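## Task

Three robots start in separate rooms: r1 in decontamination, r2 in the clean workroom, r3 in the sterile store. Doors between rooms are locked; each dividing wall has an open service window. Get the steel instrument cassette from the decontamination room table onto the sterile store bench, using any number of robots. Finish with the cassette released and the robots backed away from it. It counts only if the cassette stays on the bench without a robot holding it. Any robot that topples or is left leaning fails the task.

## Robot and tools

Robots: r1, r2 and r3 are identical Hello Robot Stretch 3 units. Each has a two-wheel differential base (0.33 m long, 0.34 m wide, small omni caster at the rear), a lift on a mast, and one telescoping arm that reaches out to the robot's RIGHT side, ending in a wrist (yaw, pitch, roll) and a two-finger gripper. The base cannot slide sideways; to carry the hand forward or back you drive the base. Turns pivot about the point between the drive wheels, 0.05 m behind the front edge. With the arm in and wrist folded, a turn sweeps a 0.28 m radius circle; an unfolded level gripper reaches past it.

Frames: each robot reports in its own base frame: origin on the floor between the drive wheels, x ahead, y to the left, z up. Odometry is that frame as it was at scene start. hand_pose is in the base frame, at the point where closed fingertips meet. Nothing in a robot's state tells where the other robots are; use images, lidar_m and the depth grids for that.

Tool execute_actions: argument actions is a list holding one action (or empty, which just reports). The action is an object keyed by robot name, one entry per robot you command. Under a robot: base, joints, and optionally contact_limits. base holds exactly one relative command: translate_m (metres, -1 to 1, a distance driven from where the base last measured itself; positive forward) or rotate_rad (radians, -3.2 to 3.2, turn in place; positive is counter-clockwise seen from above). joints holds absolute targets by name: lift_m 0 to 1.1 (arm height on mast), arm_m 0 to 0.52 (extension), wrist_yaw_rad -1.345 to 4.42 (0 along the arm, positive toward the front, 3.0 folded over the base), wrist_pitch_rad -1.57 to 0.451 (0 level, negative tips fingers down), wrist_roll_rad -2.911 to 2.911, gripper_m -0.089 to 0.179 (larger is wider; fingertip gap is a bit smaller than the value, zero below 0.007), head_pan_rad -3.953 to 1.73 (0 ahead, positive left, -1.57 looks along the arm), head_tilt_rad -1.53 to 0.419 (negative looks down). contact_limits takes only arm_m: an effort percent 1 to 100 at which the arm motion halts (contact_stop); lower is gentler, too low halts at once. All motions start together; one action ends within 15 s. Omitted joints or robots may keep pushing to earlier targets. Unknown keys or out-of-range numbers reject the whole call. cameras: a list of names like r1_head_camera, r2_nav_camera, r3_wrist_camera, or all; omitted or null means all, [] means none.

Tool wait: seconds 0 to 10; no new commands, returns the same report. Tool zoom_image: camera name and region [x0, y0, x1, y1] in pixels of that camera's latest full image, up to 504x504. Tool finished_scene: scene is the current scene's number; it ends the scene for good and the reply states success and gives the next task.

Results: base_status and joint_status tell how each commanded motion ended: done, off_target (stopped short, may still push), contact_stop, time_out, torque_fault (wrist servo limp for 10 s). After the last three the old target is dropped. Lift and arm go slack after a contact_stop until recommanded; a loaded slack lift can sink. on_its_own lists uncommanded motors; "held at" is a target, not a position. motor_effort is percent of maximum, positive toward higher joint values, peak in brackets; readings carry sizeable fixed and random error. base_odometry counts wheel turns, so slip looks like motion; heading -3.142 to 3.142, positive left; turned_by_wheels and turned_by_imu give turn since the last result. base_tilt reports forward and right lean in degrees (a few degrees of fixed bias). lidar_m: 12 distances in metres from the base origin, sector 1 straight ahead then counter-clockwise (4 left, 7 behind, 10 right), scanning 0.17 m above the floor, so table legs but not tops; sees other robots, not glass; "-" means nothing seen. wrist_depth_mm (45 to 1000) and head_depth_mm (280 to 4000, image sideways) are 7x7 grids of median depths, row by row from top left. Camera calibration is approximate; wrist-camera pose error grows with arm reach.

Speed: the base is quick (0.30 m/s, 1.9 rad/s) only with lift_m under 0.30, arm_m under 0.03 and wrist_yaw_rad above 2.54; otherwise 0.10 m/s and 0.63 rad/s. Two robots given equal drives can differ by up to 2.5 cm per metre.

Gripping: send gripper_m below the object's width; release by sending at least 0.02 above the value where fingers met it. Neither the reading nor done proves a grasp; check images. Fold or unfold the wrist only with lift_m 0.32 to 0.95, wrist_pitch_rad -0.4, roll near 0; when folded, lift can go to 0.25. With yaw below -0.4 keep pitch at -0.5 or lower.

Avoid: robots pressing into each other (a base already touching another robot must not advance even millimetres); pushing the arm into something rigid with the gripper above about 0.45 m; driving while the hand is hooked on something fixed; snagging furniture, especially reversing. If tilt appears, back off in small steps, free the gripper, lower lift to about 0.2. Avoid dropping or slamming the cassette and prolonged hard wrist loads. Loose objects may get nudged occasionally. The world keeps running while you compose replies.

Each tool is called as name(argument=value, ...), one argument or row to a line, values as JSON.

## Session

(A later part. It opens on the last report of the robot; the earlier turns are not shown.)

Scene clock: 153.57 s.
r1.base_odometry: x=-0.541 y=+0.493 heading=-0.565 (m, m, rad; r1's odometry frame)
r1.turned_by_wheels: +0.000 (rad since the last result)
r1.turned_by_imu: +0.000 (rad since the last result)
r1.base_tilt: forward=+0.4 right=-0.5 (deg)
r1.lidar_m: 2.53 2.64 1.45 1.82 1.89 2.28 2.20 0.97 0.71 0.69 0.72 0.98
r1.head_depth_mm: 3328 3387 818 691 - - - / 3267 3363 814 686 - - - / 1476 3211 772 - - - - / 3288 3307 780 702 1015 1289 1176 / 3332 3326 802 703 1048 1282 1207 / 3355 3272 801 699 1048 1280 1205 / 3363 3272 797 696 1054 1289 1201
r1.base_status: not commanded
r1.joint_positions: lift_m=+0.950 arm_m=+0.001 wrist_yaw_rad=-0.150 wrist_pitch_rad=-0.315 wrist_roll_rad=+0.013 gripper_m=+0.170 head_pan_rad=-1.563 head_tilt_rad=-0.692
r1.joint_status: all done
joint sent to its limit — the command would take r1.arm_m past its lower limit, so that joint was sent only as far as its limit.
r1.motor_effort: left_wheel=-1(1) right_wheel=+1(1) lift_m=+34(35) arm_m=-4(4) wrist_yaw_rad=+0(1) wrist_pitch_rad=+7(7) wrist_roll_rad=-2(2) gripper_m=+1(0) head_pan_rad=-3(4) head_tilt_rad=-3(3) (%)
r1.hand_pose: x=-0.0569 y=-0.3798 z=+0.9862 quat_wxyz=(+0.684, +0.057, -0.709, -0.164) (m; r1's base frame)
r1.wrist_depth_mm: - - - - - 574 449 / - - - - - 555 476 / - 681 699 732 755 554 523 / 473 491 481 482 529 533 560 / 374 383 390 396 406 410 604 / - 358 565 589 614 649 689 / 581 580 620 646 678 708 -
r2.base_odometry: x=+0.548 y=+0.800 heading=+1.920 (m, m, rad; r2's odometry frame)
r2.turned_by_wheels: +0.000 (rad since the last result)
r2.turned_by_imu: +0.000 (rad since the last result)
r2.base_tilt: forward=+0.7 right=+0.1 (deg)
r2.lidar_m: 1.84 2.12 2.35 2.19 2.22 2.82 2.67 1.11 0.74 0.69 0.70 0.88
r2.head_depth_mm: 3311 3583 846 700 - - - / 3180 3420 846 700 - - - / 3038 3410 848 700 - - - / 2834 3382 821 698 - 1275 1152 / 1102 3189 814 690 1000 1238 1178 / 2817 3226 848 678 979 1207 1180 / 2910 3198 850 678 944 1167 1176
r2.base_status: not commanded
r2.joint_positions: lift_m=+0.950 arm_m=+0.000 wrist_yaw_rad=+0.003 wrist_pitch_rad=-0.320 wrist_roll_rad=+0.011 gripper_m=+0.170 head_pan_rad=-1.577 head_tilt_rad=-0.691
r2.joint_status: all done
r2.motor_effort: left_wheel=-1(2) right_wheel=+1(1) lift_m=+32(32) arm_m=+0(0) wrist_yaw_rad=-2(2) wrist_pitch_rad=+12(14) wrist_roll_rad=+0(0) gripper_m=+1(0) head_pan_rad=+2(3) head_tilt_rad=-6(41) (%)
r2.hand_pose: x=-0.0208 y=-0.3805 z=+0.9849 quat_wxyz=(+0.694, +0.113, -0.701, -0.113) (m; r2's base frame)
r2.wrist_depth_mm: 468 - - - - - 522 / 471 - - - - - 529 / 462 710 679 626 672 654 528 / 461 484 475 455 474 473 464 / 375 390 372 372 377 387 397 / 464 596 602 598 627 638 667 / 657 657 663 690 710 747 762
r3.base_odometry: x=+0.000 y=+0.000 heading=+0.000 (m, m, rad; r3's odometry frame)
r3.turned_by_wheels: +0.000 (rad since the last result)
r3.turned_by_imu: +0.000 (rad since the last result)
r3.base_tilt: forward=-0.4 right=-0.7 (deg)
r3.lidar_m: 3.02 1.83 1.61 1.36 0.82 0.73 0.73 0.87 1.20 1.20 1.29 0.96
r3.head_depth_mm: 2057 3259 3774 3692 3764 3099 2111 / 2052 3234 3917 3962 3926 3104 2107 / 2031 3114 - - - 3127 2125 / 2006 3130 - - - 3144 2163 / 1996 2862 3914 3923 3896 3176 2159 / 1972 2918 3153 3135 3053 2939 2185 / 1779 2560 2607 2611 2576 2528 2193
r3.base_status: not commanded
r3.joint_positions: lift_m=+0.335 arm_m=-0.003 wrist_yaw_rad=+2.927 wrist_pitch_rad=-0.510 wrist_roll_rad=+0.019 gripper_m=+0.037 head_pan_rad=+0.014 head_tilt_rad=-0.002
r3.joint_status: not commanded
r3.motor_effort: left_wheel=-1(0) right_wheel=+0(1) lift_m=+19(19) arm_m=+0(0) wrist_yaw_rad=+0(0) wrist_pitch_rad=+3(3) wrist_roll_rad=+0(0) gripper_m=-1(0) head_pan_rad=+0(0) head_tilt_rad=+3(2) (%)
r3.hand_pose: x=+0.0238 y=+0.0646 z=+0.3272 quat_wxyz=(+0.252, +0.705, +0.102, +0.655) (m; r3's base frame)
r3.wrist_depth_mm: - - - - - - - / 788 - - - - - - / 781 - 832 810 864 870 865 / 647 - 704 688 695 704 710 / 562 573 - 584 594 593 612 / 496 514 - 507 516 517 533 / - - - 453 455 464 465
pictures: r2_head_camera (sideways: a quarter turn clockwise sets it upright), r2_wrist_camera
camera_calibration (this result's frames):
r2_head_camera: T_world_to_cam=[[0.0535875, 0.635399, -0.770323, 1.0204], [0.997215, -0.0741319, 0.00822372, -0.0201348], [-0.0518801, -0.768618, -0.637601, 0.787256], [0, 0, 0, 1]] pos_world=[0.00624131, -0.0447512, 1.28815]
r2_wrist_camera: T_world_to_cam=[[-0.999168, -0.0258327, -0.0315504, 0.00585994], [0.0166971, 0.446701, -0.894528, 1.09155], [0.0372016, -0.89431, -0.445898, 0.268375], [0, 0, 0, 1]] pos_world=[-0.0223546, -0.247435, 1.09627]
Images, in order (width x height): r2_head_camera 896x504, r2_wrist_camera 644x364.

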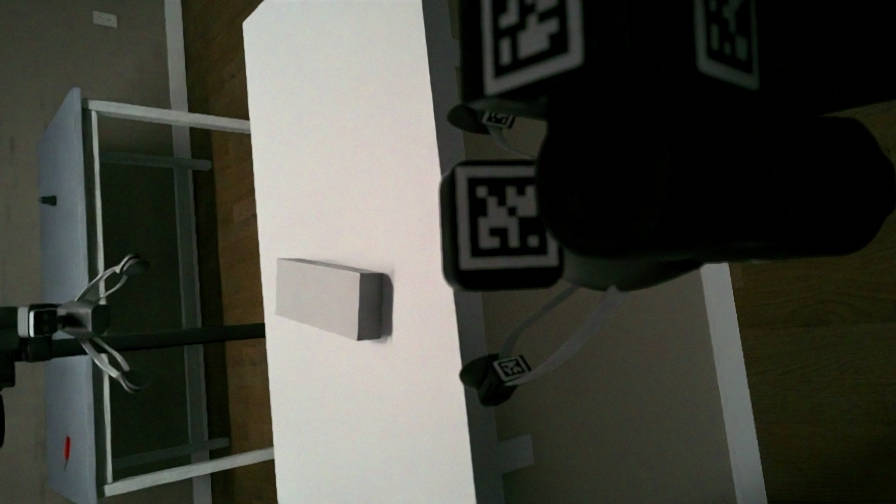

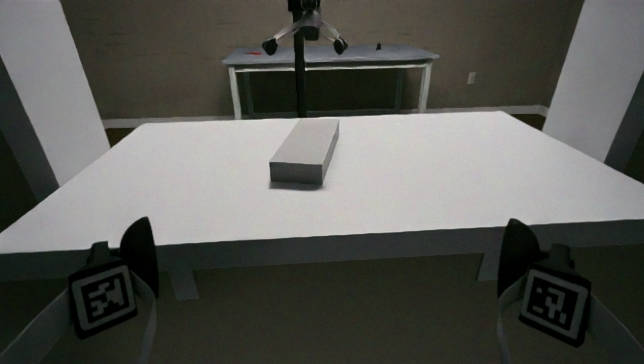

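execute_actions(
  actions=[
    {"r2":{"base":{"translate_m":0.07},"joints":{"arm_m":0.37,"wrist_yaw_rad":-0.15}}},
  ],
  cameras=[],
)

execute_actions(
  actions=[
    {"r2":{"joints":{"lift_m":0.84}}},
  ],
  cameras=["r2_head_camera","r2_wrist_camera"],
)

Scene clock: 161.93 s.
r1.base_odometry: x=-0.541 y=+0.493 heading=-0.565 (m, m, rad; r1's odometry frame)
r1.turned_by_wheels: +0.000 (rad since the last result)
r1.turned_by_imu: +0.000 (rad since the last result)
r1.base_tilt: forward=+0.3 right=-0.4 (deg)
r1.lidar_m: 2.53 2.64 1.46 1.82 1.89 2.28 2.20 0.97 0.72 0.69 0.72 0.98
r1.head_depth_mm: 3306 3367 820 689 - - - / 3281 3206 814 687 - - - / 816 3021 773 - - - - / 3311 3182 779 702 1012 1287 1172 / 3340 3309 805 702 1047 1292 1202 / 3349 3280 802 698 1050 1285 1203 / 3324 3269 796 696 1053 1287 1198
r1.base_status: not commanded
r1.joint_positions: lift_m=+0.950 arm_m=+0.001 wrist_yaw_rad=-0.150 wrist_pitch_rad=-0.315 wrist_roll_rad=+0.013 gripper_m=+0.170 head_pan_rad=-1.563 head_tilt_rad=-0.692
r1.joint_status: not commanded
r1.motor_effort: left_wheel=-1(1) right_wheel=+1(2) lift_m=+34(34) arm_m=-4(4) wrist_yaw_rad=+0(0) wrist_pitch_rad=+7(7) wrist_roll_rad=-1(2) gripper_m=+0(0) head_pan_rad=-3(4) head_tilt_rad=-2(3) (%)
r1.hand_pose: x=-0.0569 y=-0.3798 z=+0.9862 quat_wxyz=(+0.684, +0.057, -0.709, -0.164) (m; r1's base frame)
r1.wrist_depth_mm: - - - - - 563 447 / - - - - - 571 469 / - 682 690 713 739 572 529 / 476 485 476 492 524 541 571 / 374 387 393 391 402 419 595 / - 357 578 589 613 640 700 / 578 587 630 661 699 728 -
r2.base_odometry: x=+0.525 y=+0.866 heading=+1.920 (m, m, rad; r2's odometry frame)
r2.turned_by_wheels: +0.000 (rad since the last result)
r2.turned_by_imu: +0.000 (rad since the last result)
r2.base_tilt: forward=+0.9 right=+0.0 (deg)
r2.lidar_m: 1.80 2.05 2.34 2.20 2.23 2.83 2.74 1.09 0.73 0.68 0.69 0.87
r2.head_depth_mm: 3291 3595 - 699 1118 1327 1180 / 3156 - 811 724 1081 1299 1176 / 2933 - 796 700 1045 1274 1174 / 2383 - 752 698 1017 1264 1172 / 2291 3270 847 676 991 1229 1174 / 2825 3277 849 677 962 1194 1177 / 2910 3232 850 654 935 1151 1173
r2.base_status: done
r2.joint_positions: lift_m=+0.950 arm_m=+0.370 wrist_yaw_rad=-0.148 wrist_pitch_rad=-0.319 wrist_roll_rad=+0.011 gripper_m=+0.170 head_pan_rad=-1.577 head_tilt_rad=-0.691
r2.joint_status: all done
r2.motor_effort: left_wheel=-2(5) right_wheel=+1(3) lift_m=+32(32) arm_m=+3(1) wrist_yaw_rad=+0(2) wrist_pitch_rad=+11(12) wrist_roll_rad=+1(0) gripper_m=+0(0) head_pan_rad=+3(3) head_tilt_rad=-5(6) (%)
r2.hand_pose: x=-0.0563 y=-0.7478 z=+0.9852 quat_wxyz=(+0.684, +0.060, -0.708, -0.164) (m; r2's base frame)
r2.wrist_depth_mm: - - - - - - - / - - - - - - - / - - - - - - - / - - - - - 465 467 / - - 366 364 361 377 357 / 308 301 301 255 297 296 294 / 248 251 251 216 250 249 242
r3.base_odometry: x=+0.000 y=+0.000 heading=+0.000 (m, m, rad; r3's odometry frame)
r3.turned_by_wheels: +0.000 (rad since the last result)
r3.turned_by_imu: +0.001 (rad since the last result)
r3.base_tilt: forward=-0.4 right=-0.7 (deg)
r3.lidar_m: 3.04 1.84 1.61 1.36 0.82 0.72 0.73 0.87 1.20 1.20 1.29 0.97
r3.head_depth_mm: 2063 3237 3832 3843 3794 3043 2109 / 2029 3233 3892 3922 3962 3104 2112 / 2049 3159 - - - 3119 2114 / 2021 3100 - - - 3124 2141 / 1975 2833 3952 3908 3785 3195 2181 / 1970 2926 3184 3108 3074 2998 2175 / 1775 2590 2623 2584 2603 2554 2198
r3.base_status: not commanded
r3.joint_positions: lift_m=+0.335 arm_m=-0.003 wrist_yaw_rad=+2.927 wrist_pitch_rad=-0.510 wrist_roll_rad=+0.019 gripper_m=+0.037 head_pan_rad=+0.014 head_tilt_rad=-0.002
r3.joint_status: not commanded
r3.motor_effort: left_wheel=+0(0) right_wheel=-1(1) lift_m=+19(19) arm_m=+0(0) wrist_yaw_rad=+0(0) wrist_pitch_rad=+3(4) wrist_roll_rad=+0(0) gripper_m=-1(1) head_pan_rad=+0(0) head_tilt_rad=+3(2) (%)
r3.hand_pose: x=+0.0238 y=+0.0646 z=+0.3272 quat_wxyz=(+0.252, +0.705, +0.102, +0.655) (m; r3's base frame)
r3.wrist_depth_mm: - - - - - - - / 778 - - - - - - / 772 - 805 820 849 879 882 / 654 - 685 677 706 712 724 / 563 565 - 577 604 611 601 / 495 511 - 508 516 525 531 / - - - 455 457 476 466
pictures: none
No camera images: the call's "cameras" was empty. Leave "cameras" out to get every camera's image.

Scene clock: 163.77 s.
r1.base_odometry: x=-0.541 y=+0.493 heading=-0.565 (m, m, rad; r1's odometry frame)
r1.turned_by_wheels: +0.000 (rad since the last result)
r1.turned_by_imu: +0.000 (rad since the last result)
r1.base_tilt: forward=+0.4 right=-0.5 (deg)
r1.lidar_m: 2.53 2.64 1.45 1.82 1.89 2.28 2.20 0.97 0.71 0.69 0.71 0.98
r1.head_depth_mm: 3337 3353 816 689 - - - / 3338 3349 810 687 - - - / 1001 883 772 - - - - / 3306 3316 778 701 1013 1286 1174 / 3365 3339 805 701 1047 1285 1198 / 3383 3313 801 698 1048 1283 1201 / 3371 3285 796 696 1054 1287 1200
r1.base_status: not commanded
r1.joint_positions: lift_m=+0.950 arm_m=+0.001 wrist_yaw_rad=-0.150 wrist_pitch_rad=-0.315 wrist_roll_rad=+0.013 gripper_m=+0.170 head_pan_rad=-1.563 head_tilt_rad=-0.692
r1.joint_status: not commanded
r1.motor_effort: left_wheel=-1(1) right_wheel=+2(1) lift_m=+34(35) arm_m=-3(4) wrist_yaw_rad=+0(0) wrist_pitch_rad=+7(7) wrist_roll_rad=-2(2) gripper_m=+0(1) head_pan_rad=-4(4) head_tilt_rad=-3(3) (%)
r1.hand_pose: x=-0.0569 y=-0.3798 z=+0.9862 quat_wxyz=(+0.684, +0.057, -0.709, -0.164) (m; r1's base frame)
r1.wrist_depth_mm: - - - - - 565 452 / - - - - - 571 483 / - 681 694 634 752 576 519 / 476 488 472 490 521 535 569 / 380 384 385 394 402 410 612 / - 357 560 581 637 639 690 / 581 588 625 647 686 734 -
r2.base_odometry: x=+0.525 y=+0.866 heading=+1.920 (m, m, rad; r2's odometry frame)
r2.turned_by_wheels: +0.000 (rad since the last result)
r2.turned_by_imu: +0.000 (rad since the last result)
r2.base_tilt: forward=+0.9 right=+0.1 (deg)
r2.lidar_m: 1.80 2.05 2.33 2.19 2.23 2.82 2.75 1.09 0.73 0.68 0.69 0.87
r2.head_depth_mm: 3252 3476 846 723 - - 1178 / 3136 3419 906 - 1100 1300 1175 / 3068 3439 - 678 1052 1270 1174 / 2395 3405 927 678 1019 1264 1177 / 2310 3209 848 677 992 1229 1177 / 2838 3249 848 679 965 1191 1177 / 2945 3263 849 656 939 1154 1175
r2.base_status: not commanded
r2.joint_positions: lift_m=+0.840 arm_m=+0.370 wrist_yaw_rad=-0.148 wrist_pitch_rad=-0.275 wrist_roll_rad=+0.011 gripper_m=+0.170 head_pan_rad=-1.577 head_tilt_rad=-0.691
r2.joint_status: all done
r2.motor_effort: left_wheel=-1(2) right_wheel=+1(1) lift_m=+17(26) arm_m=+3(3) wrist_yaw_rad=-1(1) wrist_pitch_rad=-15(16) wrist_roll_rad=+0(0) gripper_m=-1(1) head_pan_rad=+3(3) head_tilt_rad=-6(6) (%)
r2.hand_pose: x=-0.0570 y=-0.7521 z=+0.8863 quat_wxyz=(+0.688, +0.044, -0.709, -0.149) (m; r2's base frame)
r2.wrist_depth_mm: - - - - - - - / - - - - - - - / - - - - - 405 398 / 285 282 266 202 276 275 273 / 211 221 191 152 197 206 205 / 178 170 128 122 154 166 166 / 136 140 102 102 105 138 134
r3.base_odometry: x=+0.000 y=+0.000 heading=+0.000 (m, m, rad; r3's odometry frame)
r3.turned_by_wheels: +0.000 (rad since the last result)
r3.turned_by_imu: +0.000 (rad since the last result)
r3.base_tilt: forward=-0.4 right=-0.6 (deg)
r3.lidar_m: 3.05 1.83 1.61 1.36 0.82 0.73 0.73 0.86 1.20 1.21 1.30 0.96
r3.head_depth_mm: 2057 3208 3742 3760 3815 3070 2101 / 2048 3246 3898 3888 3986 3098 2118 / 2030 3125 - - - 3133 2129 / 2030 3099 - - - 3186 2164 / 1989 2837 3967 3903 3905 3190 2157 / 1991 2963 3125 3112 3061 2908 2185 / 1790 2579 2635 2597 2584 2551 2164
r3.base_status: not commanded
r3.joint_positions: lift_m=+0.335 arm_m=-0.003 wrist_yaw_rad=+2.927 wrist_pitch_rad=-0.510 wrist_roll_rad=+0.019 gripper_m=+0.037 head_pan_rad=+0.014 head_tilt_rad=-0.002
r3.joint_status: not commanded
r3.motor_effort: left_wheel=+0(0) right_wheel=-1(1) lift_m=+19(19) arm_m=+0(0) wrist_yaw_rad=+1(1) wrist_pitch_rad=+4(3) wrist_roll_rad=+0(0) gripper_m=-1(0) head_pan_rad=+0(1) head_tilt_rad=+3(2) (%)
r3.hand_pose: x=+0.0238 y=+0.0646 z=+0.3272 quat_wxyz=(+0.252, +0.705, +0.102, +0.655) (m; r3's base frame)
r3.wrist_depth_mm: - - - - - - - / 786 - - - - - - / 751 - 818 821 838 863 855 / 656 - 691 694 699 709 725 / 564 581 - 595 612 602 617 / 492 527 - 507 522 518 533 / - - - 459 461 462 469
pictures: r2_head_camera (sideways: a quarter turn clockwise sets it upright), r2_wrist_camera
camera_calibration (this result's frames):
r2_head_camera: T_world_to_cam=[[0.05359, 0.635803, -0.769988, 1.01996], [0.997215, -0.0741363, 0.00818793, -0.0200882], [-0.0518782, -0.768282, -0.638005, 0.787782], [0, 0, 0, 1]] pos_world=[0.00624135, -0.044744, 1.28813]
r2_wrist_camera: T_world_to_cam=[[-0.991854, 0.123682, -0.0304819, 0.0689197], [0.0778006, 0.39871, -0.913771, 1.1544], [-0.100864, -0.908699, -0.405084, -0.161383], [0, 0, 0, 1]] pos_world=[-0.0377323, -0.615443, 0.991583]
Images, in order (width x height): r2_head_camera 896x504, r2_wrist_camera 644x364.

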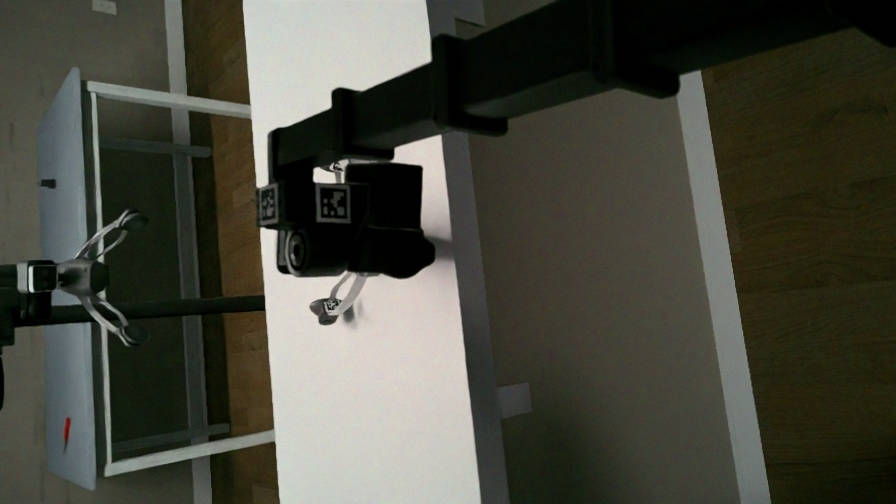

